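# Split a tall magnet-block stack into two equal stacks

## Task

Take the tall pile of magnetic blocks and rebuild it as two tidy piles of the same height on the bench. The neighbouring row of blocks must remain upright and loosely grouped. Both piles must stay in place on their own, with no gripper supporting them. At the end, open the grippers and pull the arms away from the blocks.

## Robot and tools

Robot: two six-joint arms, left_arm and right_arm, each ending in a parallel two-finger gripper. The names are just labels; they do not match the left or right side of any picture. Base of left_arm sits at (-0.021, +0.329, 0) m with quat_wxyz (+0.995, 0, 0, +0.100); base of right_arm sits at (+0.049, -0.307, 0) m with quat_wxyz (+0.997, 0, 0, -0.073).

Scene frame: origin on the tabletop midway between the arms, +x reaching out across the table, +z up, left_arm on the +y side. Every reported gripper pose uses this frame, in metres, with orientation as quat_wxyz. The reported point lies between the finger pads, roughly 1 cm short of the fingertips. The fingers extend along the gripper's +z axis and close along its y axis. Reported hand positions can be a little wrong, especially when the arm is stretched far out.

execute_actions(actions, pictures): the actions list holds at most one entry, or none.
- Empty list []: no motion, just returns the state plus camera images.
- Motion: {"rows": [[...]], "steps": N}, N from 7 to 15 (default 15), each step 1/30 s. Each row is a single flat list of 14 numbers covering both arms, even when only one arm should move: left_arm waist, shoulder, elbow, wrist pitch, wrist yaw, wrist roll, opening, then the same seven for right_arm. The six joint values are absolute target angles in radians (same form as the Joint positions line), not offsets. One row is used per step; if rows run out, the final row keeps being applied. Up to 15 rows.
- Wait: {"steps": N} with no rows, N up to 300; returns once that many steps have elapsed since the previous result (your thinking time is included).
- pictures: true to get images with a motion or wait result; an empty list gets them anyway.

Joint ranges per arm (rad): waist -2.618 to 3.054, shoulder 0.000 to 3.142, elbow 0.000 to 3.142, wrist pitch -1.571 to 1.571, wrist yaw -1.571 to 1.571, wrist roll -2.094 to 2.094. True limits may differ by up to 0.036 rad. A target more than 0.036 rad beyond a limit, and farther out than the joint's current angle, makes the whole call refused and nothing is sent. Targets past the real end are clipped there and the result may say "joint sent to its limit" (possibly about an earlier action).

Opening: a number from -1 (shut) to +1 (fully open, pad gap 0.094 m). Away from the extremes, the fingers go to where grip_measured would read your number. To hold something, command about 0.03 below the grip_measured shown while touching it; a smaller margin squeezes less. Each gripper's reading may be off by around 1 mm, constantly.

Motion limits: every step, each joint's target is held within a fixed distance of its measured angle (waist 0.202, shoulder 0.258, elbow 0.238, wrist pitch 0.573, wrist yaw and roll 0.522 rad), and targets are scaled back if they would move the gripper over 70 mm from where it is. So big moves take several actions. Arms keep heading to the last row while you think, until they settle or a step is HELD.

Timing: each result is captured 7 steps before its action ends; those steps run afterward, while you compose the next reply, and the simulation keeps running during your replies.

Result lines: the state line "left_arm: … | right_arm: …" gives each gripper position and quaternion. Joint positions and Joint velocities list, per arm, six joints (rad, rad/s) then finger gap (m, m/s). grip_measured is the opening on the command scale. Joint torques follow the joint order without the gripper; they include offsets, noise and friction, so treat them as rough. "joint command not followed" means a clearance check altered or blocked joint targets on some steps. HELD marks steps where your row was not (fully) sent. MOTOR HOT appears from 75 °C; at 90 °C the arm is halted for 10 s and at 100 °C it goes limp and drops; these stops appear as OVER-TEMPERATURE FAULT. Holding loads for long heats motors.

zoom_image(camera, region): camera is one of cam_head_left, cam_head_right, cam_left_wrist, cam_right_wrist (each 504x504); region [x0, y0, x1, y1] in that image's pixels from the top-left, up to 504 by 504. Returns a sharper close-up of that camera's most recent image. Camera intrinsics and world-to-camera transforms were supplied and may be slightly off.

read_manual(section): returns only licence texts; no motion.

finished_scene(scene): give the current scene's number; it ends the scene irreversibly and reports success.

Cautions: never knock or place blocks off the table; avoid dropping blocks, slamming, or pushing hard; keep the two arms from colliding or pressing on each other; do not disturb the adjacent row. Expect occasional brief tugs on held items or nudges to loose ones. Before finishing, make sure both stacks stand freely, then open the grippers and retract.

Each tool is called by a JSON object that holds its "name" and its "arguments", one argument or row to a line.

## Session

{"name": "execute_actions", "arguments": {
  "actions": []
}}

Scene clock: 0.00 s of 4600.00 s.
left_arm: end_effector_position=(+0.2646, +0.3593, +0.1458) grip_measured=+1.000 end_effector_quat_wxyz=(+0.146, +0.906, -0.398, +0.010) | right_arm: end_effector_position=(+0.3419, -0.3952, +0.2884) grip_measured=+1.000 end_effector_quat_wxyz=(+0.635, +0.048, +0.744, +0.202)
Joint positions: left_arm=[ 0.053  1.775  1.569 -1.534  0.242 -2.041  0.094] | right_arm=[-0.683  0.908  0.658  0.021 -1.061  0.171  0.094]
Joint velocities: left_arm=[-0.012 -0.012 -0.007  0.022  0.007  0.022  0.   ] | right_arm=[-0.007 -0.007 -0.007 -0.022 -0.037 -0.007  0.   ]
Joint torques (N m, as the arm reports them, + toward a larger angle): no reading
camera_calibration (this result's frames):
cam_left_wrist: T_world_to_cam=[[0.546872, 0.788796, -0.280592, -0.378586], [0.562613, -0.0980518, 0.820885, -0.220902], [0.619999, -0.606784, -0.497409, 0.230638], [0, 0, 0, 1]] pos_world=[0.188325, 0.416915, 0.189828]
cam_right_wrist: T_world_to_cam=[[0.12338, -0.728116, -0.674259, -0.131961], [-0.684326, 0.429629, -0.589167, 0.620247], [0.718663, 0.534104, -0.445261, 0.194762], [0, 0, 0, 1]] pos_world=[0.300764, -0.466582, 0.363173]

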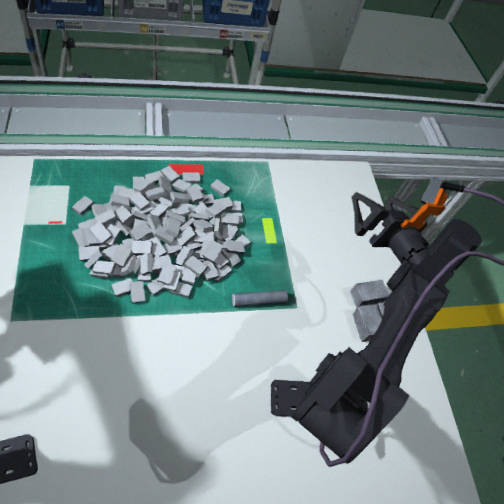

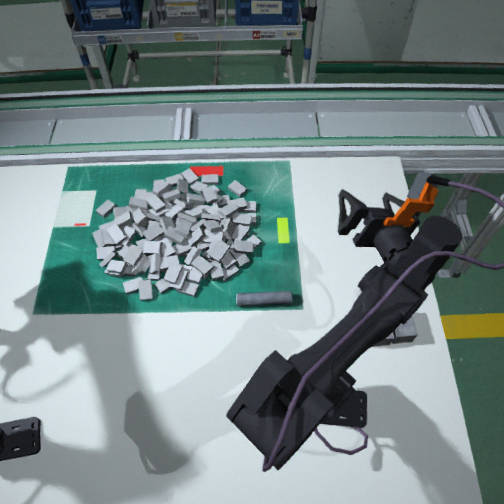

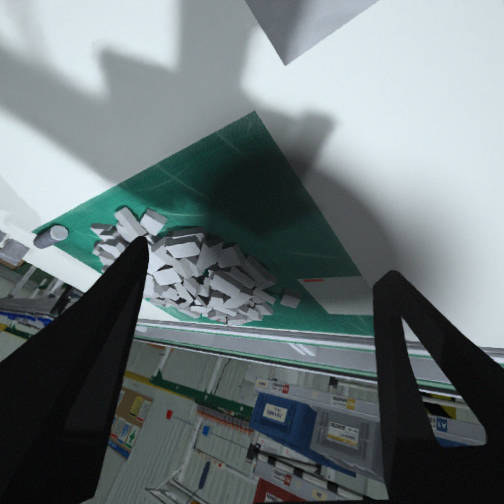

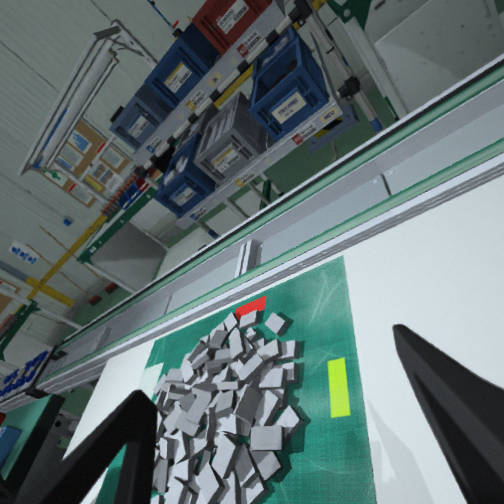

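{"name": "zoom_image", "arguments": {
  "camera": "cam_head_left",
  "region": [310, 250, 430, 370]
}}

{"name": "zoom_image", "arguments": {
  "camera": "cam_head_right",
  "region": [340, 270, 460, 390]
}}

{"name": "zoom_image", "arguments": {
  "camera": "cam_left_wrist",
  "region": [200, 0, 440, 120]
}}

Region (310, 250, 430, 370) of cam_head_left's 504x504 image, scaled by 4.200, with more detail than that image has.

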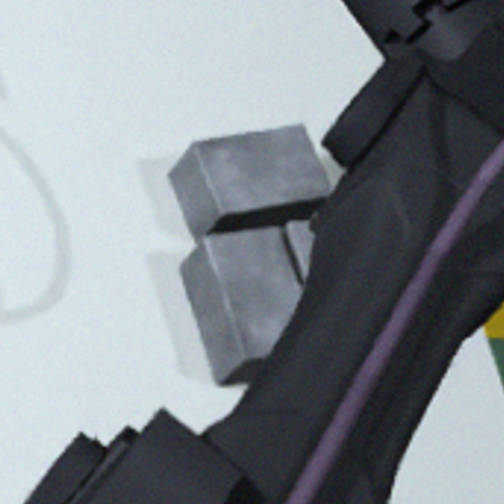

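Region (340, 270, 460, 390) of cam_head_right's 504x504 image, scaled by 4.200, with more detail than that image has.

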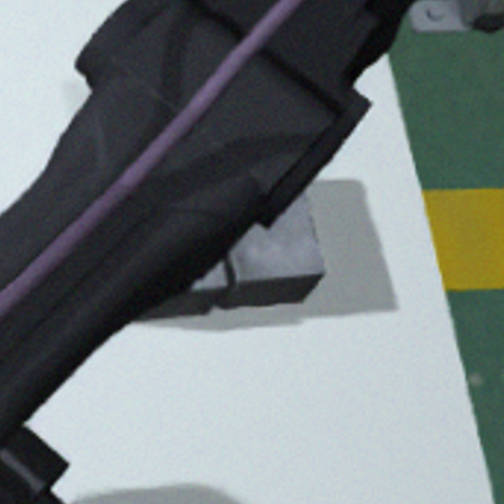

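Region (200, 0, 440, 120) of cam_left_wrist's 504x504 image, scaled by 2.100, with more detail than that image has.

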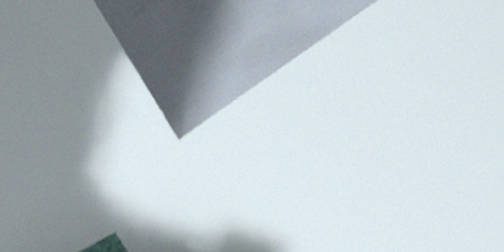

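{"name": "execute_actions", "arguments": {
  "actions": [
    {"rows": [[0.047,1.762,1.567,-1.533,0.24,-1.998,0.98,-0.683,0.908,0.658,0.021,-1.061,0.171,1],[0.04,1.7535,1.563,-1.531,0.235,-1.905,0.95,-0.683,0.908,0.658,0.021,-1.061,0.171,1],[0.031,1.746,1.556,-1.528,0.227,-1.796,0.91,-0.683,0.908,0.658,0.021,-1.061,0.171,1],[0.018,1.736,1.547,-1.523,0.217,-1.67,0.87,-0.683,0.908,0.658,0.021,-1.061,0.171,1],[0.002,1.723,1.535,-1.518,0.204,-1.528,0.83,-0.683,0.908,0.658,0.021,-1.061,0.171,1],[-0.018,1.709,1.522,-1.511,0.19,-1.37,0.79,-0.683,0.908,0.658,0.021,-1.061,0.171,1],[-0.04,1.693,1.508,-1.504,0.174,-1.237,0.75,-0.683,0.908,0.658,0.021,-1.061,0.171,1],[-0.064,1.675,1.491,-1.496,0.157,-1.139,0.71,-0.683,0.908,0.658,0.021,-1.061,0.171,1],[-0.09,1.656,1.474,-1.488,0.139,-1.041,0.67,-0.683,0.908,0.658,0.021,-1.061,0.171,1],[-0.117,1.637,1.457,-1.479,0.121,-0.943,0.63,-0.683,0.908,0.658,0.021,-1.061,0.171,1],[-0.145,1.616,1.438,-1.471,0.103,-0.845,0.59,-0.683,0.908,0.658,0.021,-1.061,0.171,1],[-0.1735,1.596,1.4195,-1.4615,0.085,-0.747,0.55,-0.683,0.908,0.658,0.021,-1.061,0.171,1],[-0.202,1.576,1.401,-1.452,0.068,-0.649,0.52,-0.683,0.908,0.658,0.021,-1.061,0.171,1],[-0.23,1.555,1.382,-1.444,0.052,-0.551,0.5,-0.683,0.908,0.658,0.021,-1.061,0.171,1],[-0.257,1.536,1.365,-1.435,0.038,-0.453,0.5,-0.683,0.908,0.658,0.021,-1.061,0.171,1]], "steps": 15}
  ]
}}

{"name": "execute_actions", "arguments": {
  "actions": [
    {"rows": [[-0.283,1.517,1.348,-1.427,0.025,-0.355,0.5,-0.683,0.908,0.658,0.021,-1.061,0.171,1],[-0.307,1.499,1.331,-1.419,0.015,-0.257,0.5,-0.683,0.908,0.658,0.021,-1.061,0.171,1],[-0.329,1.483,1.317,-1.412,0.007,-0.159,0.5,-0.683,0.908,0.658,0.021,-1.061,0.171,1],[-0.349,1.469,1.304,-1.405,0.002,-0.061,0.5,-0.683,0.908,0.658,0.021,-1.061,0.171,1],[-0.366,1.456,1.292,-1.4,0,0.037,0.5,-0.683,0.908,0.658,0.021,-1.061,0.171,1],[-0.381,1.446,1.281,-1.395,0,0.135,0.5,-0.683,0.908,0.658,0.021,-1.061,0.171,1],[-0.391,1.4385,1.268,-1.388,0,0.233,0.5,-0.683,0.908,0.658,0.021,-1.061,0.171,1],[-0.398,1.434,1.2535,-1.371,0,0.331,0.5,-0.683,0.908,0.658,0.021,-1.061,0.171,1],[-0.4,1.432,1.239,-1.349,0,0.429,0.5,-0.683,0.908,0.658,0.021,-1.061,0.171,1],[-0.4,1.432,1.223,-1.325,0,0.527,0.5,-0.683,0.908,0.658,0.021,-1.061,0.171,1],[-0.4,1.432,1.206,-1.301,0,0.625,0.5,-0.683,0.908,0.658,0.021,-1.061,0.171,1],[-0.4,1.432,1.186,-1.275,0,0.723,0.5,-0.683,0.908,0.658,0.021,-1.061,0.171,1],[-0.4,1.433,1.165,-1.249,0,0.821,0.5,-0.683,0.908,0.658,0.021,-1.061,0.171,1],[-0.4,1.434,1.143,-1.223,0,0.919,0.5,-0.683,0.908,0.658,0.021,-1.061,0.171,1],[-0.4,1.435,1.121,-1.198,0,1.017,0.5,-0.683,0.908,0.658,0.021,-1.061,0.171,1]], "steps": 15}
  ]
}}

{"name": "execute_actions", "arguments": {
  "actions": [
    {"rows": [[-0.4,1.436,1.099,-1.173,0,1.115,0.5,-0.683,0.908,0.658,0.021,-1.061,0.171,1],[-0.4,1.437,1.077,-1.15,0,1.213,0.5,-0.683,0.908,0.658,0.021,-1.061,0.171,1],[-0.4,1.438,1.056,-1.129,0,1.311,0.5,-0.683,0.908,0.658,0.021,-1.061,0.171,1],[-0.4,1.439,1.036,-1.109,0,1.409,0.5,-0.683,0.908,0.658,0.021,-1.061,0.171,1],[-0.4,1.44,1.019,-1.093,0,1.464,0.5,-0.683,0.908,0.658,0.021,-1.061,0.171,1],[-0.4,1.44,1.003,-1.08,0,1.469,0.5,-0.683,0.908,0.658,0.021,-1.061,0.171,1],[-0.4,1.44,0.99,-1.07,0,1.458,0.5,-0.683,0.908,0.658,0.021,-1.061,0.171,1],[-0.4,1.44,0.98,-1.064,0,1.43,0.5,-0.683,0.908,0.658,0.021,-1.061,0.171,1],[-0.4,1.44,0.974,-1.063,0,1.386,0.5,-0.683,0.908,0.658,0.021,-1.061,0.171,1],[-0.4,1.44,0.972,-1.066,0,1.325,0.5,-0.683,0.908,0.658,0.021,-1.061,0.171,1],[-0.4,1.44,0.972,-1.075,0,1.289,0.5,-0.683,0.908,0.658,0.021,-1.061,0.171,1],[-0.4,1.44,0.972,-1.086,0,1.289,0.5,-0.683,0.908,0.658,0.021,-1.061,0.171,1],[-0.4,1.44,0.972,-1.09,0,1.289,0.5,-0.683,0.908,0.658,0.021,-1.061,0.171,1]], "steps": 13}
  ]
}}

{"name": "execute_actions", "arguments": {
  "actions": [
    {"steps": 11}
  ],
  "pictures": true
}}

Scene clock: 6.37 s of 4600.00 s.
left_arm: end_effector_position=(+0.2588, +0.3465, +0.1455) grip_measured=+0.730 end_effector_quat_wxyz=(+0.121, +0.766, -0.631, +0.033) | right_arm: end_effector_position=(+0.3419, -0.3952, +0.2884) grip_measured=+1.000 end_effector_quat_wxyz=(+0.635, +0.048, +0.744, +0.202)
Joint positions: left_arm=[-0.01   1.731  1.524 -1.51   0.206 -1.558  0.081] | right_arm=[-0.683  0.908  0.658  0.021 -1.061  0.171  0.094]
Joint velocities: left_arm=[-0.628 -0.447 -0.422  0.183 -0.33   2.821 -0.034] | right_arm=[ 0.022 -0.002 -0.002 -0.007  0.051  0.066  0.   ]
Joint torques (N m, as the arm reports them, + toward a larger angle): left_arm=[-1.24 -8.87  5.8  -0.03  0.12 -0.04] | right_arm=[-0.03 -1.92  7.9   1.24 -0.15  0.02]
Steps of this call (steps 1 to 90: nothing new was sent; then 3.10 s passed at rest; steps 91 to 98: the first 8 steps of this action). Readings (joint positions):
91: left_arm=[0.053 1.775 1.569 -1.534 0.242 -2.035] | right_arm=[-0.683 0.908 0.658 0.021 -1.061 0.171]
92: left_arm=[0.053 1.775 1.569 -1.533 0.242 -2.013] | right_arm=[-0.683 0.908 0.658 0.021 -1.061 0.171]
94: left_arm=[0.047 1.773 1.566 -1.530 0.238 -1.919] | right_arm=[-0.683 0.908 0.658 0.021 -1.061 0.171]
98: the state above

Scene clock: 6.87 s of 4600.00 s.
left_arm: end_effector_position=(+0.2096, +0.2819, +0.1490) grip_measured=+0.503 end_effector_quat_wxyz=(-0.018, +0.048, +0.999, -0.015) | right_arm: end_effector_position=(+0.3419, -0.3952, +0.2884) grip_measured=+1.000 end_effector_quat_wxyz=(+0.635, +0.048, +0.744, +0.202)
Joint positions: left_arm=[-0.378  1.463  1.287 -1.425  0.034 -0.081  0.071] | right_arm=[-0.683  0.908  0.658  0.021 -1.061  0.171  0.094]
Joint velocities: left_arm=[-0.315 -0.266 -0.339  0.242 -0.198  2.733  0.   ] | right_arm=[ 0.002  0.002  0.007 -0.037  0.037  0.007  0.   ]
Joint torques (N m, as the arm reports them, + toward a larger angle): left_arm=[-0.03 -5.33  5.64  0.58 -0.13 -0.01] | right_arm=[-0.04 -1.99  7.82  1.24 -0.15  0.02]
Steps of this call (steps 1 to 7: the last 7 steps of your previous action; steps 8 to 15: the first 8 steps of this action). Readings (joint positions):
8: left_arm=[-0.235 1.570 1.387 -1.464 0.099 -0.768] | right_arm=[-0.683 0.908 0.658 0.021 -1.061 0.171]
9: left_arm=[-0.262 1.550 1.369 -1.458 0.086 -0.670] | right_arm=[-0.683 0.908 0.658 0.021 -1.061 0.171]
11: left_arm=[-0.310 1.514 1.338 -1.447 0.063 -0.474] | right_arm=[-0.683 0.908 0.658 0.021 -1.061 0.171]
15: the state above

Scene clock: 7.30 s of 4600.00 s.
left_arm: end_effector_position=(+0.2067, +0.2842, +0.0899) grip_measured=+0.503 end_effector_quat_wxyz=(-0.006, +0.627, +0.779, -0.005) | right_arm: end_effector_position=(+0.3419, -0.3952, +0.2884) grip_measured=+1.000 end_effector_quat_wxyz=(+0.635, +0.048, +0.744, +0.202)
Joint positions: left_arm=[-0.394  1.447  1.038 -1.177  0.004  1.163  0.071] | right_arm=[-0.683  0.908  0.658  0.021 -1.061  0.171  0.094]
Joint velocities: left_arm=[-0.002 -0.002 -0.525  0.564 -0.007  2.015  0.   ] | right_arm=[-0.002 -0.002 -0.017  0.037 -0.037  0.007  0.   ]
Joint torques (N m, as the arm reports them, + toward a larger angle): left_arm=[-0.55 -4.81  6.58  0.58  0.05  0.03] | right_arm=[-0.07 -1.91  7.89  1.22 -0.15  0.02]
Steps of this call (steps 1 to 7: the last 7 steps of your previous action; steps 8 to 13: the first 6 steps of this action). Readings (joint positions):
8: left_arm=[-0.394 1.447 1.144 -1.283 0.010 0.702] | right_arm=[-0.683 0.908 0.658 0.021 -1.061 0.171]
9: left_arm=[-0.394 1.447 1.122 -1.261 0.009 0.800] | right_arm=[-0.683 0.908 0.658 0.021 -1.061 0.171]
11: left_arm=[-0.394 1.447 1.078 -1.216 0.005 0.996] | right_arm=[-0.683 0.908 0.658 0.021 -1.061 0.171]
13: the state above

Scene clock: 7.67 s of 4600.00 s.
left_arm: end_effector_position=(+0.2060, +0.2855, +0.0751) grip_measured=+0.503 end_effector_quat_wxyz=(-0.003, +0.678, +0.735, -0.000) | right_arm: end_effector_position=(+0.3419, -0.3952, +0.2884) grip_measured=+1.000 end_effector_quat_wxyz=(+0.635, +0.048, +0.744, +0.202)
Joint positions: left_arm=[-0.394  1.447  0.978 -1.108 -0.003  1.296  0.071] | right_arm=[-0.683  0.908  0.658  0.021 -1.061  0.171  0.094]
Joint velocities: left_arm=[ 0.002  0.007 -0.012 -0.007  0.007 -0.007 -0.001] | right_arm=[-0.007  0.002  0.002  0.037 -0.095  0.037  0.   ]
Joint torques (N m, as the arm reports them, + toward a larger angle): left_arm=[-0.46 -4.83  6.11  0.56  0.03 -0.06] | right_arm=[ 0.   -1.9   7.9   1.22 -0.16  0.02]
Kept back: nothing.
Steps of this call (steps 1 to 7: the last 7 steps of your previous action; steps 8 to 11: the robot went on to your last target). Readings (joint positions):
1: left_arm=[-0.394 1.447 1.021 -1.159 0.002 1.221] | right_arm=[-0.683 0.908 0.658 0.021 -1.061 0.171]
2: left_arm=[-0.394 1.447 1.006 -1.145 0.002 1.263] | right_arm=[-0.683 0.908 0.658 0.021 -1.061 0.171]
4: left_arm=[-0.394 1.447 0.985 -1.124 -0.000 1.297] | right_arm=[-0.683 0.908 0.658 0.021 -1.061 0.171]
8: left_arm=[-0.394 1.447 0.978 -1.113 -0.002 1.296] | right_arm=[-0.683 0.908 0.658 0.021 -1.061 0.171]
11: the state above
camera_calibration (this result's frames):
cam_left_wrist: T_world_to_cam=[[-0.951392, -0.307944, 0.00490746, 0.292132], [-0.173609, 0.549391, 0.817331, -0.169964], [-0.254388, 0.77675, -0.576148, -0.0218949], [0, 0, 0, 1]] pos_world=[0.242855, 0.200344, 0.124868]
cam_right_wrist: T_world_to_cam=[[0.12338, -0.728116, -0.674259, -0.131961], [-0.684326, 0.429629, -0.589167, 0.620247], [0.718663, 0.534104, -0.445261, 0.194762], [0, 0, 0, 1]] pos_world=[0.300764, -0.466582, 0.363173]

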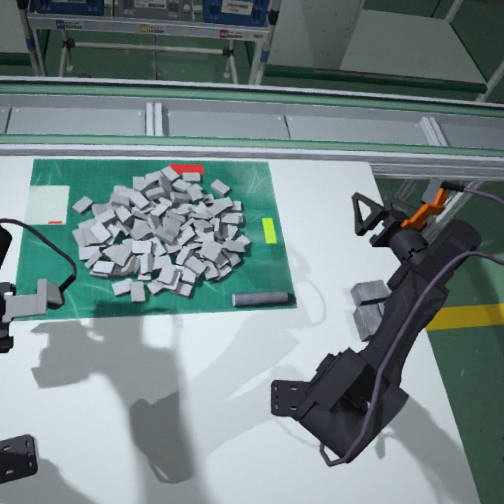

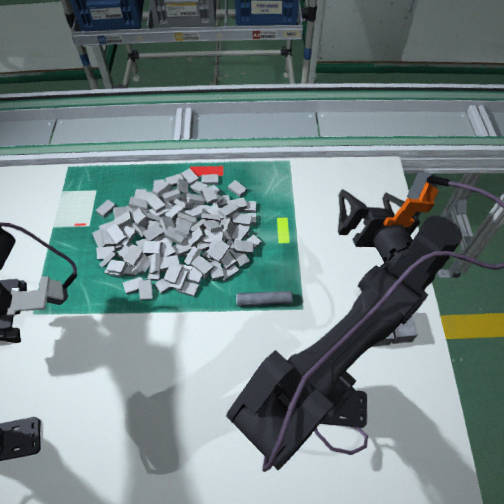

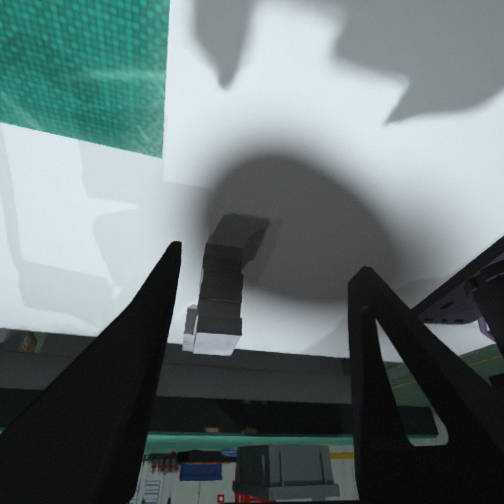

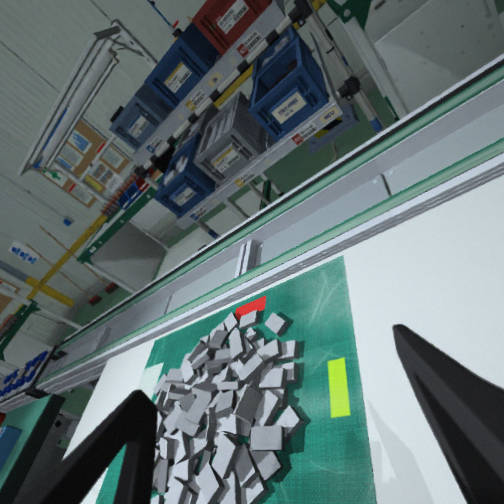

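{"name": "execute_actions", "arguments": {
  "actions": []
}}

Scene clock: 9.23 s of 4600.00 s.
left_arm: end_effector_position=(+0.2068, +0.2854, +0.0751) grip_measured=+0.503 end_effector_quat_wxyz=(-0.002, +0.677, +0.736, +0.000) | right_arm: end_effector_position=(+0.3419, -0.3952, +0.2884) grip_measured=+1.000 end_effector_quat_wxyz=(+0.635, +0.048, +0.744, +0.202)
Joint positions: left_arm=[-0.394  1.447  0.978 -1.105 -0.003  1.295  0.071] | right_arm=[-0.683  0.908  0.658  0.021 -1.061  0.171  0.094]
Joint velocities: left_arm=[ 0.012  0.007 -0.002 -0.095 -0.022 -0.007 -0.001] | right_arm=[ 0.002  0.002 -0.007 -0.095  0.022  0.051  0.   ]
Joint torques (N m, as the arm reports them, + toward a larger angle): left_arm=[-0.41 -4.82  6.15  0.6   0.03 -0.07] | right_arm=[-0.02 -1.91  7.9   1.24 -0.15  0.02]
Kept back: nothing.
Steps of this call (steps 1 to 30: the robot went on to your last target; steps 31 to 47: nothing new was sent). Readings (joint positions):
1: left_arm=[-0.394 1.447 0.978 -1.108 -0.003 1.295] | right_arm=[-0.683 0.908 0.658 0.021 -1.061 0.171]
2: left_arm=[-0.394 1.447 0.978 -1.107 -0.003 1.295] | right_arm=[-0.683 0.908 0.658 0.021 -1.061 0.171]
4: left_arm=[-0.394 1.447 0.978 -1.106 -0.003 1.295] | right_arm=[-0.683 0.908 0.658 0.021 -1.061 0.171]
8: left_arm=[-0.394 1.447 0.978 -1.106 -0.003 1.295] | right_arm=[-0.683 0.908 0.658 0.021 -1.061 0.171]
47: the state above
All arms were judged still, so your last target was given up. Only a new action makes them travel on or press farther. Fingers that are still opening or closing keep moving.
camera_calibration (this result's frames):
cam_left_wrist: T_world_to_cam=[[-0.951168, -0.308667, 0.00205084, 0.293203], [-0.176537, 0.549429, 0.816678, -0.169142], [-0.253209, 0.776436, -0.57709, -0.0217263], [0, 0, 0, 1]] pos_world=[0.243524, 0.200303, 0.124995]
cam_right_wrist: T_world_to_cam=[[0.12338, -0.728116, -0.674259, -0.131961], [-0.684326, 0.429629, -0.589167, 0.620247], [0.718663, 0.534104, -0.445261, 0.194762], [0, 0, 0, 1]] pos_world=[0.300764, -0.466582, 0.363173]

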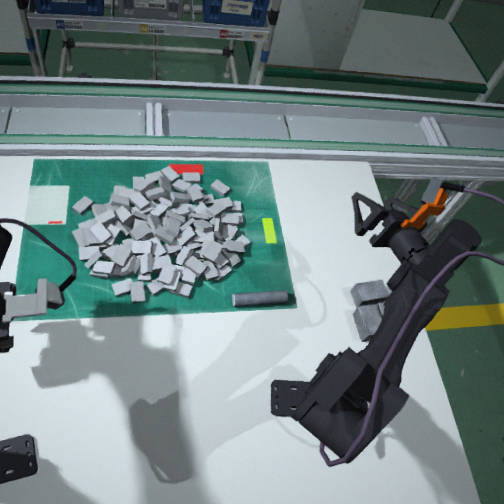

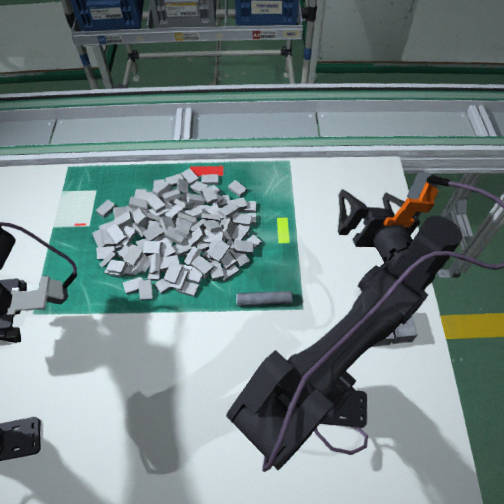

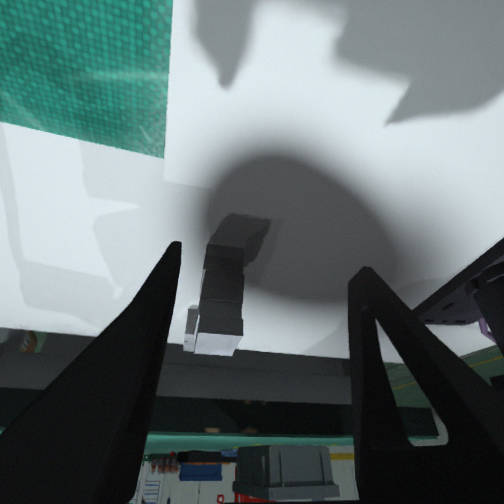

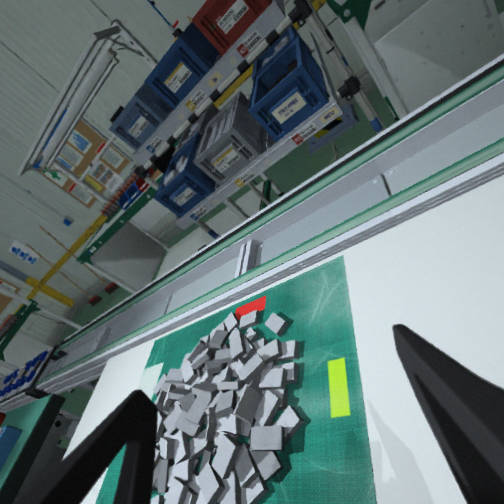

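{"name": "zoom_image", "arguments": {
  "camera": "cam_left_wrist",
  "region": [150, 200, 310, 370]
}}

{"name": "zoom_image", "arguments": {
  "camera": "cam_head_left",
  "region": [330, 260, 430, 360]
}}

Region (150, 200, 310, 370) of cam_left_wrist's 504x504 image, scaled by 2.965, with more detail than that image has; it fills the left 474 columns of this view, and the rest is white.

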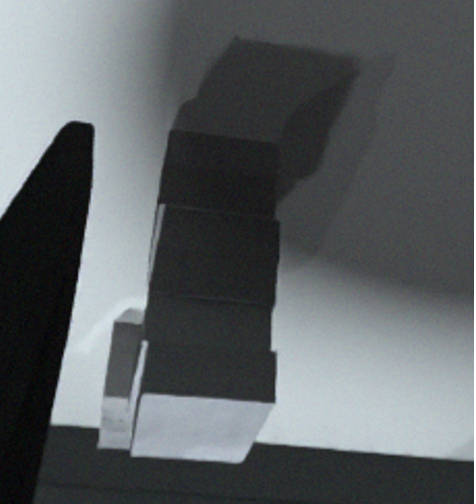

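Region (330, 260, 430, 360) of cam_head_left's 504x504 image, scaled by 5.040, with more detail than that image has.

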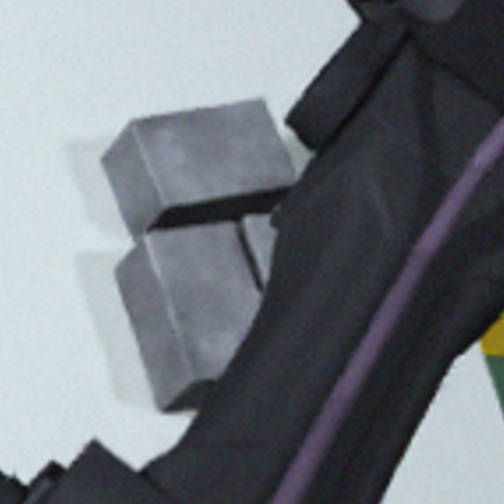

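{"name": "execute_actions", "arguments": {
  "actions": [
    {"rows":[
[-0.3825,1.4504,0.9700,-1.092,0.006,1.337,0.48,-0.683,0.908,0.658,0.021,-1.061,0.171,1],
[-0.3669,1.4542,0.9644,-1.068,0.006,1.3782,0.45,-0.683,0.908,0.658,0.021,-1.061,0.171,1],
[-0.3428,1.4598,0.9562,-1.0425,0.006,1.423,0.42,-0.683,0.908,0.658,0.021,-1.061,0.171,1],
[-0.3117,1.4666,0.9462,-1.0169,0.006,1.470,0.39,-0.683,0.908,0.658,0.021,-1.061,0.171,1],
[-0.2752,1.474,0.9354,-0.9929,0.006,1.5177,0.36,-0.683,0.908,0.658,0.021,-1.061,0.171,1],
[-0.2349,1.4814,0.9246,-0.9719,0.006,1.5647,0.33,-0.683,0.908,0.658,0.021,-1.061,0.171,1],
[-0.1923,1.4882,0.9146,-0.9555,0.006,1.6095,0.30,-0.683,0.908,0.658,0.021,-1.061,0.171,1],
[-0.1488,1.4938,0.9064,-0.9451,0.006,1.6506,0.30,-0.683,0.908,0.658,0.021,-1.061,0.171,1],
[-0.1062,1.4976,0.9008,-0.9423,0.006,1.6866,0.30,-0.683,0.908,0.658,0.021,-1.061,0.171,1],
[-0.0659,1.499,0.8988,-0.9487,0.006,1.716,0.30,-0.683,0.908,0.658,0.021,-1.061,0.171,1],
[-0.0294,1.499,0.8988,-0.9656,0.006,1.7374,0.30,-0.683,0.908,0.658,0.021,-1.061,0.171,1],
[0.0017,1.499,0.8988,-0.9656,0.006,1.7493,0.30,-0.683,0.908,0.658,0.021,-1.061,0.171,1],
[0.0258,1.499,0.8988,-0.9656,0.006,1.7501,0.30,-0.683,0.908,0.658,0.021,-1.061,0.171,1],
[0.0414,1.499,0.8988,-0.9656,0.006,1.7385,0.30,-0.683,0.908,0.658,0.021,-1.061,0.171,1],
[0.0469,1.499,0.8988,-0.9656,0.006,1.713,0.30,-0.683,0.908,0.658,0.021,-1.061,0.171,1]
],"steps":15}
  ]
}}

{"name": "execute_actions", "arguments": {
  "actions": [
    {"rows":[
[0.0469,1.499,0.8988,-0.9656,0.006,1.713,0.30,-0.683,0.908,0.658,0.021,-1.061,0.171,1],
[0.0469,1.499,0.8988,-0.9656,0.006,1.713,0.30,-0.683,0.908,0.658,0.021,-1.061,0.171,1],
[0.0469,1.499,0.8988,-0.9656,0.006,1.713,0.24,-0.683,0.908,0.658,0.021,-1.061,0.171,1],
[0.0469,1.499,0.8988,-0.9656,0.006,1.713,0.16,-0.683,0.908,0.658,0.021,-1.061,0.171,1],
[0.0469,1.499,0.8988,-0.9656,0.006,1.713,0.08,-0.683,0.908,0.658,0.021,-1.061,0.171,1],
[0.0469,1.499,0.8988,-0.9656,0.006,1.713,0.0,-0.683,0.908,0.658,0.021,-1.061,0.171,1],
[0.0469,1.499,0.8988,-0.9656,0.006,1.713,-0.08,-0.683,0.908,0.658,0.021,-1.061,0.171,1],
[0.0469,1.499,0.8988,-0.9656,0.006,1.713,-0.14,-0.683,0.908,0.658,0.021,-1.061,0.171,1]
],"steps":8}
  ]
}}

{"name": "execute_actions", "arguments": {
  "actions": [
    {"steps":12}
  ],
  "pictures": true
}}

Scene clock: 18.57 s of 4600.00 s.
left_arm: end_effector_position=(+0.2190, +0.3216, +0.0596) grip_measured=+0.306 end_effector_quat_wxyz=(+0.008, +0.690, +0.724, +0.006) | right_arm: end_effector_position=(+0.3419, -0.3952, +0.2884) grip_measured=+1.000 end_effector_quat_wxyz=(+0.635, +0.048, +0.744, +0.202)
Joint positions: left_arm=[-0.231  1.472  0.937 -1.015  0.002  1.492  0.061] | right_arm=[-0.683  0.908  0.658  0.021 -1.061  0.171  0.094]
Joint velocities: left_arm=[ 1.214  0.256 -0.3    0.52   0.022  1.048 -0.007] | right_arm=[ 0.002 -0.007 -0.012 -0.051  0.081  0.066  0.   ]
Joint torques (N m, as the arm reports them, + toward a larger angle): left_arm=[ 0.73 -3.98  5.4   0.43  0.08  0.07] | right_arm=[-0.01 -1.92  7.89  1.23 -0.15  0.01]
Steps of this call (steps 1 to 90: nothing new was sent; then 6.07 s passed at rest; steps 91 to 98: the first 8 steps of this action). Readings (joint positions):
91: left_arm=[-0.394 1.447 0.978 -1.105 -0.003 1.301] | right_arm=[-0.683 0.908 0.658 0.021 -1.061 0.171]
92: left_arm=[-0.391 1.447 0.978 -1.103 -0.003 1.314] | right_arm=[-0.683 0.908 0.658 0.021 -1.061 0.171]
94: left_arm=[-0.367 1.447 0.972 -1.084 -0.000 1.358] | right_arm=[-0.683 0.908 0.658 0.021 -1.061 0.171]
98: the state above

Scene clock: 18.83 s of 4600.00 s.
left_arm: end_effector_position=(+0.2090, +0.3869, +0.0461) grip_measured=+0.303 end_effector_quat_wxyz=(-0.003, +0.660, +0.751, +0.002) | right_arm: end_effector_position=(+0.3419, -0.3952, +0.2884) grip_measured=+1.000 end_effector_quat_wxyz=(+0.635, +0.048, +0.744, +0.202)
Joint positions: left_arm=[ 0.039  1.501  0.906 -0.978 -0.008  1.681  0.061] | right_arm=[-0.683  0.908  0.658  0.021 -1.061  0.171  0.094]
Joint velocities: left_arm=[ 0.261  0.007 -0.002  0.037 -0.037  0.095 -0.001] | right_arm=[ 0.012 -0.007  0.002 -0.095  0.051  0.066  0.   ]
Joint torques (N m, as the arm reports them, + toward a larger angle): left_arm=[-0.69 -4.77  5.68  0.47  0.22  0.1 ] | right_arm=[-0.05 -1.97  7.86  1.22 -0.14  0.02]
Steps of this call (steps 1 to 7: the last 7 steps of your previous action; step 8: the first step of this action). Readings (joint positions):
8: the state above

Scene clock: 19.23 s of 4600.00 s.
left_arm: end_effector_position=(+0.2092, +0.3885, +0.0461) grip_measured=-0.137 end_effector_quat_wxyz=(-0.003, +0.667, +0.745, +0.003) | right_arm: end_effector_position=(+0.3419, -0.3952, +0.2884) grip_measured=+1.000 end_effector_quat_wxyz=(+0.635, +0.048, +0.744, +0.202)
Joint positions: left_arm=[ 0.045  1.501  0.906 -0.976 -0.008  1.705  0.041] | right_arm=[-0.683  0.908  0.658  0.021 -1.061  0.171  0.094]
Joint velocities: left_arm=[ 0.002 -0.007 -0.007  0.051 -0.007  0.037  0.   ] | right_arm=[-0.002 -0.007 -0.007 -0.051 -0.022 -0.007  0.   ]
Joint torques (N m, as the arm reports them, + toward a larger angle): left_arm=[ 0.22 -4.74  5.68  0.56  0.16  0.07] | right_arm=[-0.03 -1.93  7.9   1.22 -0.15  0.03]
Kept back: nothing.
Steps of this call (steps 1 to 7: the last 7 steps of your previous action; steps 8 to 12: the robot went on to your last target). Readings (joint positions):
1: left_arm=[0.044 1.501 0.906 -0.977 -0.008 1.686] | right_arm=[-0.683 0.908 0.658 0.021 -1.061 0.171]
2: left_arm=[0.045 1.501 0.906 -0.977 -0.008 1.690] | right_arm=[-0.683 0.908 0.658 0.021 -1.061 0.171]
4: left_arm=[0.045 1.501 0.906 -0.976 -0.008 1.696] | right_arm=[-0.683 0.908 0.658 0.021 -1.061 0.171]
8: left_arm=[0.045 1.501 0.906 -0.976 -0.008 1.702] | right_arm=[-0.683 0.908 0.658 0.021 -1.061 0.171]
12: the state above
camera_calibration (this result's frames):
cam_left_wrist: T_world_to_cam=[[-0.942078, -0.335394, -0.000724146, 0.33603], [-0.193079, 0.540566, 0.818846, -0.194904], [-0.274245, 0.771556, -0.574013, -0.111799], [0, 0, 0, 1]] pos_world=[0.248273, 0.304321, 0.0956657]
cam_right_wrist: T_world_to_cam=[[0.12338, -0.728116, -0.674259, -0.131961], [-0.684326, 0.429629, -0.589167, 0.620247], [0.718663, 0.534104, -0.445261, 0.194762], [0, 0, 0, 1]] pos_world=[0.300764, -0.466582, 0.363173]

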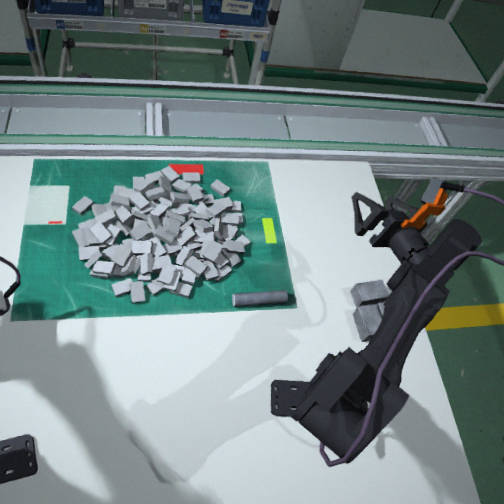

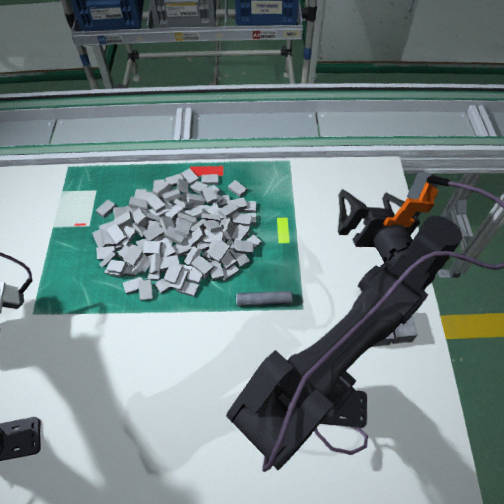

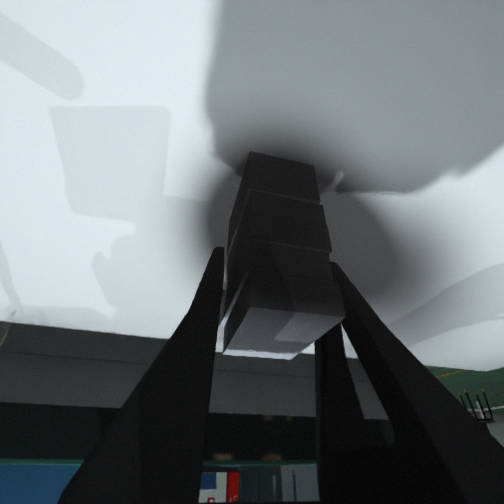

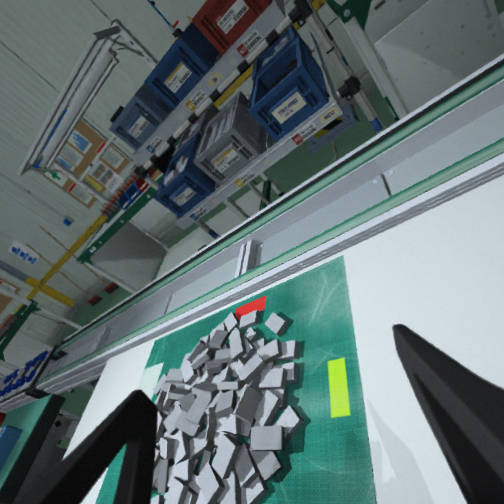

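{"name": "zoom_image", "arguments": {
  "camera": "cam_left_wrist",
  "region": [190, 140, 370, 370]
}}

Region (190, 140, 370, 370) of cam_left_wrist's 504x504 image, scaled by 2.191, with more detail than that image has; it fills the left 394 columns of this view, and the rest is white.

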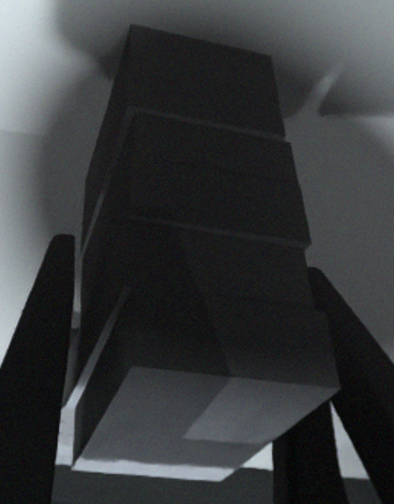

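{"name": "execute_actions", "arguments": {
  "actions": [
    {"rows":[
[0.0469,1.497,0.905,-0.955,0.020,1.735,-0.18,-0.683,0.908,0.658,0.021,-1.061,0.171,1],
[0.0469,1.496,0.910,-0.955,0.020,1.735,-0.23,-0.683,0.908,0.658,0.021,-1.061,0.171,1],
[0.0469,1.495,0.914,-0.955,0.020,1.735,-0.27,-0.683,0.908,0.658,0.021,-1.061,0.171,1],
[0.0469,1.495,0.914,-0.959,0.014,1.725,-0.31,-0.683,0.908,0.658,0.021,-1.061,0.171,1],
[0.0469,1.495,0.914,-0.959,0.014,1.725,-0.335,-0.683,0.908,0.658,0.021,-1.061,0.171,1],
[0.0469,1.495,0.914,-0.959,0.014,1.725,-0.355,-0.683,0.908,0.658,0.021,-1.061,0.171,1],
[0.0469,1.495,0.914,-0.959,0.014,1.725,-0.37,-0.683,0.908,0.658,0.021,-1.061,0.171,1],
[0.0469,1.495,0.914,-0.965,0.010,1.722,-0.383,-0.683,0.908,0.658,0.021,-1.061,0.171,1],
[0.0469,1.495,0.914,-0.970,0.008,1.719,-0.395,-0.683,0.908,0.658,0.021,-1.061,0.171,1],
[0.0469,1.495,0.914,-0.975,0.006,1.719,-0.407,-0.683,0.908,0.658,0.021,-1.061,0.171,1],
[0.0469,1.495,0.914,-0.975,0.006,1.719,-0.418,-0.683,0.908,0.658,0.021,-1.061,0.171,1],
[0.0469,1.495,0.914,-0.975,0.006,1.719,-0.429,-0.683,0.908,0.658,0.021,-1.061,0.171,1],
[0.0469,1.495,0.914,-0.975,0.006,1.719,-0.44,-0.683,0.908,0.658,0.021,-1.061,0.171,1],
[0.0469,1.495,0.914,-0.975,0.006,1.719,-0.45,-0.683,0.908,0.658,0.021,-1.061,0.171,1],
[0.0469,1.495,0.914,-0.975,0.006,1.719,-0.46,-0.683,0.908,0.658,0.021,-1.061,0.171,1]
],"steps":15}
  ]
}}

{"name": "execute_actions", "arguments": {
  "actions": [
    {"steps":10}
  ],
  "pictures": true
}}

Scene clock: 24.57 s of 4600.00 s.
left_arm: end_effector_position=(+0.2110, +0.3881, +0.0461) grip_measured=-0.374 end_effector_quat_wxyz=(+0.001, +0.672, +0.741, +0.004) | right_arm: end_effector_position=(+0.3419, -0.3952, +0.2884) grip_measured=+1.000 end_effector_quat_wxyz=(+0.635, +0.048, +0.744, +0.202)
Joint positions: left_arm=[ 0.045  1.501  0.906 -0.969 -0.003  1.718  0.029] | right_arm=[-0.683  0.908  0.658  0.021 -1.061  0.171  0.094]
Joint velocities: left_arm=[ 0.017 -0.002  0.002  0.154 -0.022  0.037 -0.012] | right_arm=[ 0.002 -0.002  0.007  0.007 -0.007 -0.051  0.   ]
Joint torques (N m, as the arm reports them, + toward a larger angle): left_arm=[ 0.24 -5.1   7.13  0.44  0.15  0.04] | right_arm=[ 0.   -1.9   7.85  1.24 -0.14  0.02]
Steps of this call (steps 1 to 30: the robot went on to your last target; steps 31 to 90: nothing new was sent; then 2.07 s passed at rest; steps 91 to 98: the first 8 steps of this action). Readings (joint positions):
91: left_arm=[0.045 1.501 0.906 -0.974 -0.007 1.710] | right_arm=[-0.683 0.908 0.658 0.021 -1.061 0.171]
92: left_arm=[0.045 1.501 0.906 -0.973 -0.005 1.714] | right_arm=[-0.683 0.908 0.658 0.021 -1.061 0.171]
94: left_arm=[0.045 1.501 0.906 -0.970 -0.003 1.718] | right_arm=[-0.683 0.908 0.658 0.021 -1.061 0.171]
98: the state above

Scene clock: 24.90 s of 4600.00 s.
left_arm: end_effector_position=(+0.2108, +0.3881, +0.0461) grip_measured=-0.437 end_effector_quat_wxyz=(+0.000, +0.672, +0.741, +0.004) | right_arm: end_effector_position=(+0.3419, -0.3952, +0.2884) grip_measured=+1.000 end_effector_quat_wxyz=(+0.635, +0.048, +0.744, +0.202)
Joint positions: left_arm=[ 0.045  1.501  0.906 -0.97  -0.003  1.718  0.026] | right_arm=[-0.683  0.908  0.658  0.021 -1.061  0.171  0.094]
Joint velocities: left_arm=[-0.012 -0.007 -0.017  0.037  0.022 -0.037  0.   ] | right_arm=[-0.002  0.007  0.022 -0.007  0.007 -0.022  0.   ]
Joint torques (N m, as the arm reports them, + toward a larger angle): left_arm=[ 0.21 -5.05  7.18  0.37  0.12  0.01] | right_arm=[-0.06 -1.93  7.92  1.23 -0.14  0.04]
Kept back: nothing.
Steps of this call (steps 1 to 7: the last 7 steps of your previous action; steps 8 to 10: the robot went on to your last target). Readings (joint positions):
1: left_arm=[0.045 1.501 0.906 -0.969 -0.003 1.718] | right_arm=[-0.683 0.908 0.658 0.021 -1.061 0.171]
2: left_arm=[0.045 1.501 0.906 -0.968 -0.003 1.718] | right_arm=[-0.683 0.908 0.658 0.021 -1.061 0.171]
4: left_arm=[0.045 1.501 0.906 -0.970 -0.003 1.718] | right_arm=[-0.683 0.908 0.658 0.021 -1.061 0.171]
8: left_arm=[0.045 1.501 0.906 -0.970 -0.003 1.718] | right_arm=[-0.683 0.908 0.658 0.021 -1.061 0.171]
10: the state above
camera_calibration (this result's frames):
cam_left_wrist: T_world_to_cam=[[-0.946455, -0.322781, -0.00593831, 0.333634], [-0.191194, 0.545607, 0.81594, -0.196578], [-0.26013, 0.773386, -0.578107, -0.114519], [0, 0, 0, 1]] pos_world=[0.248395, 0.303512, 0.0961727]
cam_right_wrist: T_world_to_cam=[[0.12338, -0.728116, -0.674259, -0.131961], [-0.684326, 0.429629, -0.589167, 0.620247], [0.718663, 0.534104, -0.445261, 0.194762], [0, 0, 0, 1]] pos_world=[0.300764, -0.466582, 0.363173]

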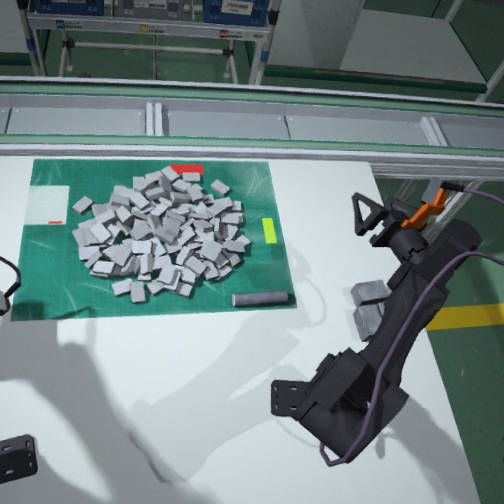

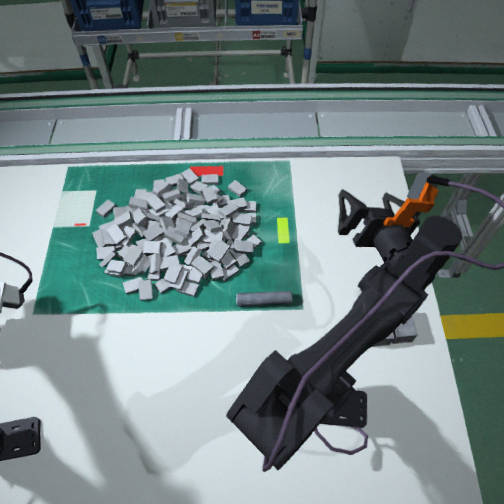

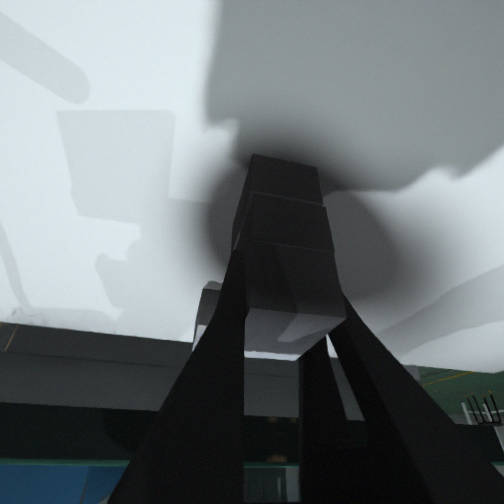

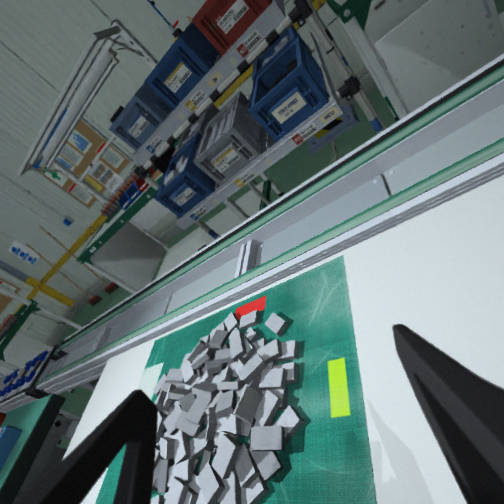

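{"name": "execute_actions", "arguments": {
  "actions": [
    {"rows":[
[0.045,1.490,0.921,-0.980,0.006,1.719,-0.468,-0.683,0.908,0.658,0.021,-1.061,0.171,1],
[0.045,1.485,0.928,-0.985,0.006,1.719,-0.475,-0.683,0.908,0.658,0.021,-1.061,0.171,1],
[0.045,1.480,0.935,-0.990,0.006,1.719,-0.475,-0.683,0.908,0.658,0.021,-1.061,0.171,1],
[0.045,1.4760,0.9423,-0.9960,0.006,1.719,-0.475,-0.683,0.908,0.658,0.021,-1.061,0.171,1],
[0.045,1.4729,0.9460,-1.0070,0.006,1.719,-0.475,-0.683,0.908,0.658,0.021,-1.061,0.171,1],
[0.045,1.4706,0.9514,-1.0209,0.006,1.719,-0.475,-0.683,0.908,0.658,0.021,-1.061,0.171,1],
[0.045,1.4677,0.9579,-1.0348,0.006,1.719,-0.475,-0.683,0.908,0.658,0.021,-1.061,0.171,1],
[0.045,1.4647,0.9651,-1.0479,0.006,1.719,-0.475,-0.683,0.908,0.658,0.021,-1.061,0.171,1],
[0.045,1.4617,0.9722,-1.0593,0.006,1.719,-0.475,-0.683,0.908,0.658,0.021,-1.061,0.171,1],
[0.045,1.4588,0.9787,-1.0682,0.006,1.719,-0.475,-0.683,0.908,0.658,0.021,-1.061,0.171,1],
[0.045,1.4565,0.9841,-1.0738,0.006,1.719,-0.475,-0.683,0.908,0.658,0.021,-1.061,0.171,1],
[0.045,1.4550,0.9878,-1.0753,0.006,1.719,-0.475,-0.683,0.908,0.658,0.021,-1.061,0.171,1],
[0.045,1.4544,0.9891,-1.0719,0.006,1.719,-0.475,-0.683,0.908,0.658,0.021,-1.061,0.171,1],
[0.045,1.4544,0.9891,-1.0627,0.006,1.719,-0.475,-0.683,0.908,0.658,0.021,-1.061,0.171,1],
[0.045,1.4544,0.9891,-1.0627,0.006,1.719,-0.475,-0.683,0.908,0.658,0.021,-1.061,0.171,1]
],"steps":15}
  ]
}}

{"name": "execute_actions", "arguments": {
  "actions": [
    {"steps":9}
  ],
  "pictures": true
}}

{"name": "zoom_image", "arguments": {
  "camera": "cam_left_wrist",
  "region": [170, 100, 400, 370]
}}

Scene clock: 28.27 s of 4600.00 s.
left_arm: end_effector_position=(+0.2090, +0.3876, +0.0488) grip_measured=-0.437 end_effector_quat_wxyz=(-0.003, +0.672, +0.741, -0.001) | right_arm: end_effector_position=(+0.3419, -0.3952, +0.2884) grip_measured=+1.000 end_effector_quat_wxyz=(+0.635, +0.048, +0.744, +0.202)
Joint positions: left_arm=[ 0.045  1.501  0.918 -0.993 -0.003  1.718  0.026] | right_arm=[-0.683  0.908  0.658  0.021 -1.061  0.171  0.094]
Joint velocities: left_arm=[ 0.007 -0.002  0.159 -0.344  0.037  0.022  0.001] | right_arm=[ 0.017 -0.007 -0.017 -0.066  0.007  0.007  0.   ]
Joint torques (N m, as the arm reports them, + toward a larger angle): left_arm=[ 0.03 -7.36  9.93  0.28  0.11  0.  ] | right_arm=[-0.01 -1.97  7.91  1.23 -0.13  0.03]
Steps of this call (steps 1 to 15: the robot went on to your last target; steps 16 to 90: nothing new was sent; then 0.10 s passed at rest; steps 91 to 98: the first 8 steps of this action). Readings (joint positions):
91: left_arm=[0.045 1.501 0.906 -0.970 -0.003 1.718] | right_arm=[-0.683 0.908 0.658 0.021 -1.061 0.171]
92: left_arm=[0.045 1.501 0.906 -0.970 -0.003 1.718] | right_arm=[-0.683 0.908 0.658 0.021 -1.061 0.171]
94: left_arm=[0.045 1.501 0.906 -0.970 -0.003 1.718] | right_arm=[-0.683 0.908 0.658 0.021 -1.061 0.171]
98: the state above

Scene clock: 28.57 s of 4600.00 s.
left_arm: end_effector_position=(+0.2121, +0.3884, +0.0626) grip_measured=-0.437 end_effector_quat_wxyz=(+0.002, +0.672, +0.741, +0.005) | right_arm: end_effector_position=(+0.3419, -0.3952, +0.2884) grip_measured=+1.000 end_effector_quat_wxyz=(+0.635, +0.048, +0.744, +0.202)
Joint positions: left_arm=[ 0.045  1.48   0.957 -1.037 -0.003  1.718  0.026] | right_arm=[-0.683  0.908  0.658  0.021 -1.061  0.171  0.094]
Joint velocities: left_arm=[-0.027  0.002  0.002  0.051  0.007 -0.007 -0.   ] | right_arm=[-0.002 -0.012  0.012  0.022 -0.022  0.007  0.   ]
Joint torques (N m, as the arm reports them, + toward a larger angle): left_arm=[ 0.01 -6.45  9.53  0.16  0.12  0.02] | right_arm=[-0.01 -1.93  7.86  1.23 -0.14  0.02]
Kept back: nothing.
Steps of this call (steps 1 to 7: the last 7 steps of your previous action; steps 8 to 9: the robot went on to your last target). Readings (joint positions):
1: left_arm=[0.045 1.500 0.924 -1.002 -0.003 1.718] | right_arm=[-0.683 0.908 0.658 0.021 -1.061 0.171]
2: left_arm=[0.045 1.498 0.930 -1.012 -0.003 1.718] | right_arm=[-0.683 0.908 0.658 0.021 -1.061 0.171]
4: left_arm=[0.045 1.491 0.943 -1.028 -0.003 1.718] | right_arm=[-0.683 0.908 0.658 0.021 -1.061 0.171]
8: left_arm=[0.045 1.481 0.956 -1.037 -0.003 1.718] | right_arm=[-0.683 0.908 0.658 0.021 -1.061 0.171]
9: the state above
camera_calibration (this result's frames):
cam_left_wrist: T_world_to_cam=[[-0.946422, -0.322773, -0.0101196, 0.335309], [-0.194516, 0.544778, 0.815709, -0.208989], [-0.257776, 0.773974, -0.578374, -0.105562], [0, 0, 0, 1]] pos_world=[0.249481, 0.303783, 0.112813]
cam_right_wrist: T_world_to_cam=[[0.12338, -0.728116, -0.674259, -0.131961], [-0.684326, 0.429629, -0.589167, 0.620247], [0.718663, 0.534104, -0.445261, 0.194762], [0, 0, 0, 1]] pos_world=[0.300764, -0.466582, 0.363173]

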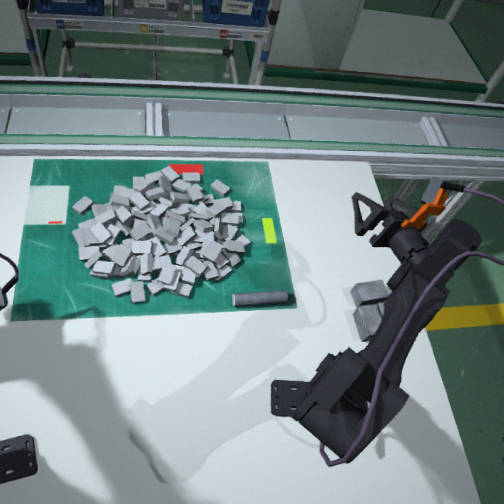

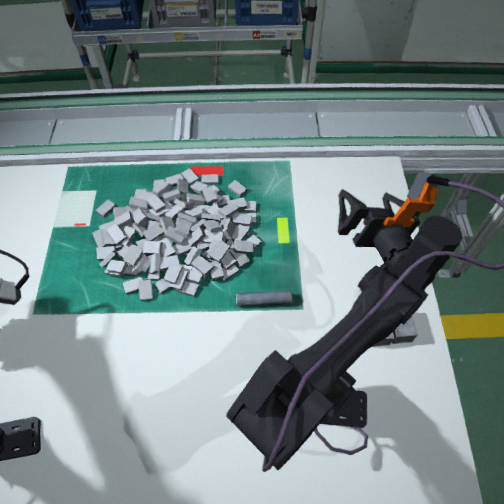

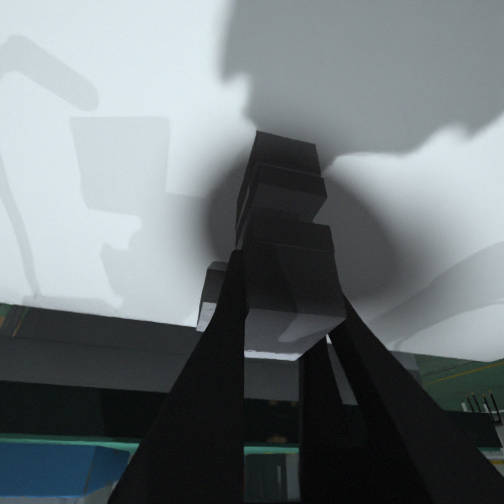

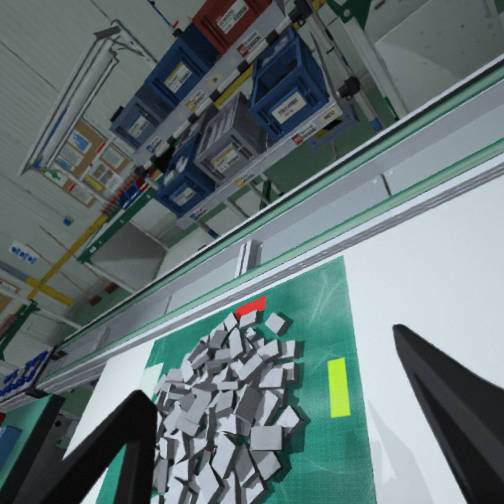

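Region (170, 100, 400, 370) of cam_left_wrist's 504x504 image, scaled by 1.867, with more detail than that image has; it fills the left 429 columns of this view, and the rest is white.

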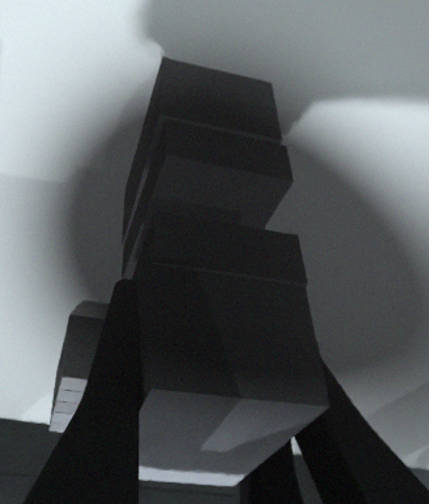

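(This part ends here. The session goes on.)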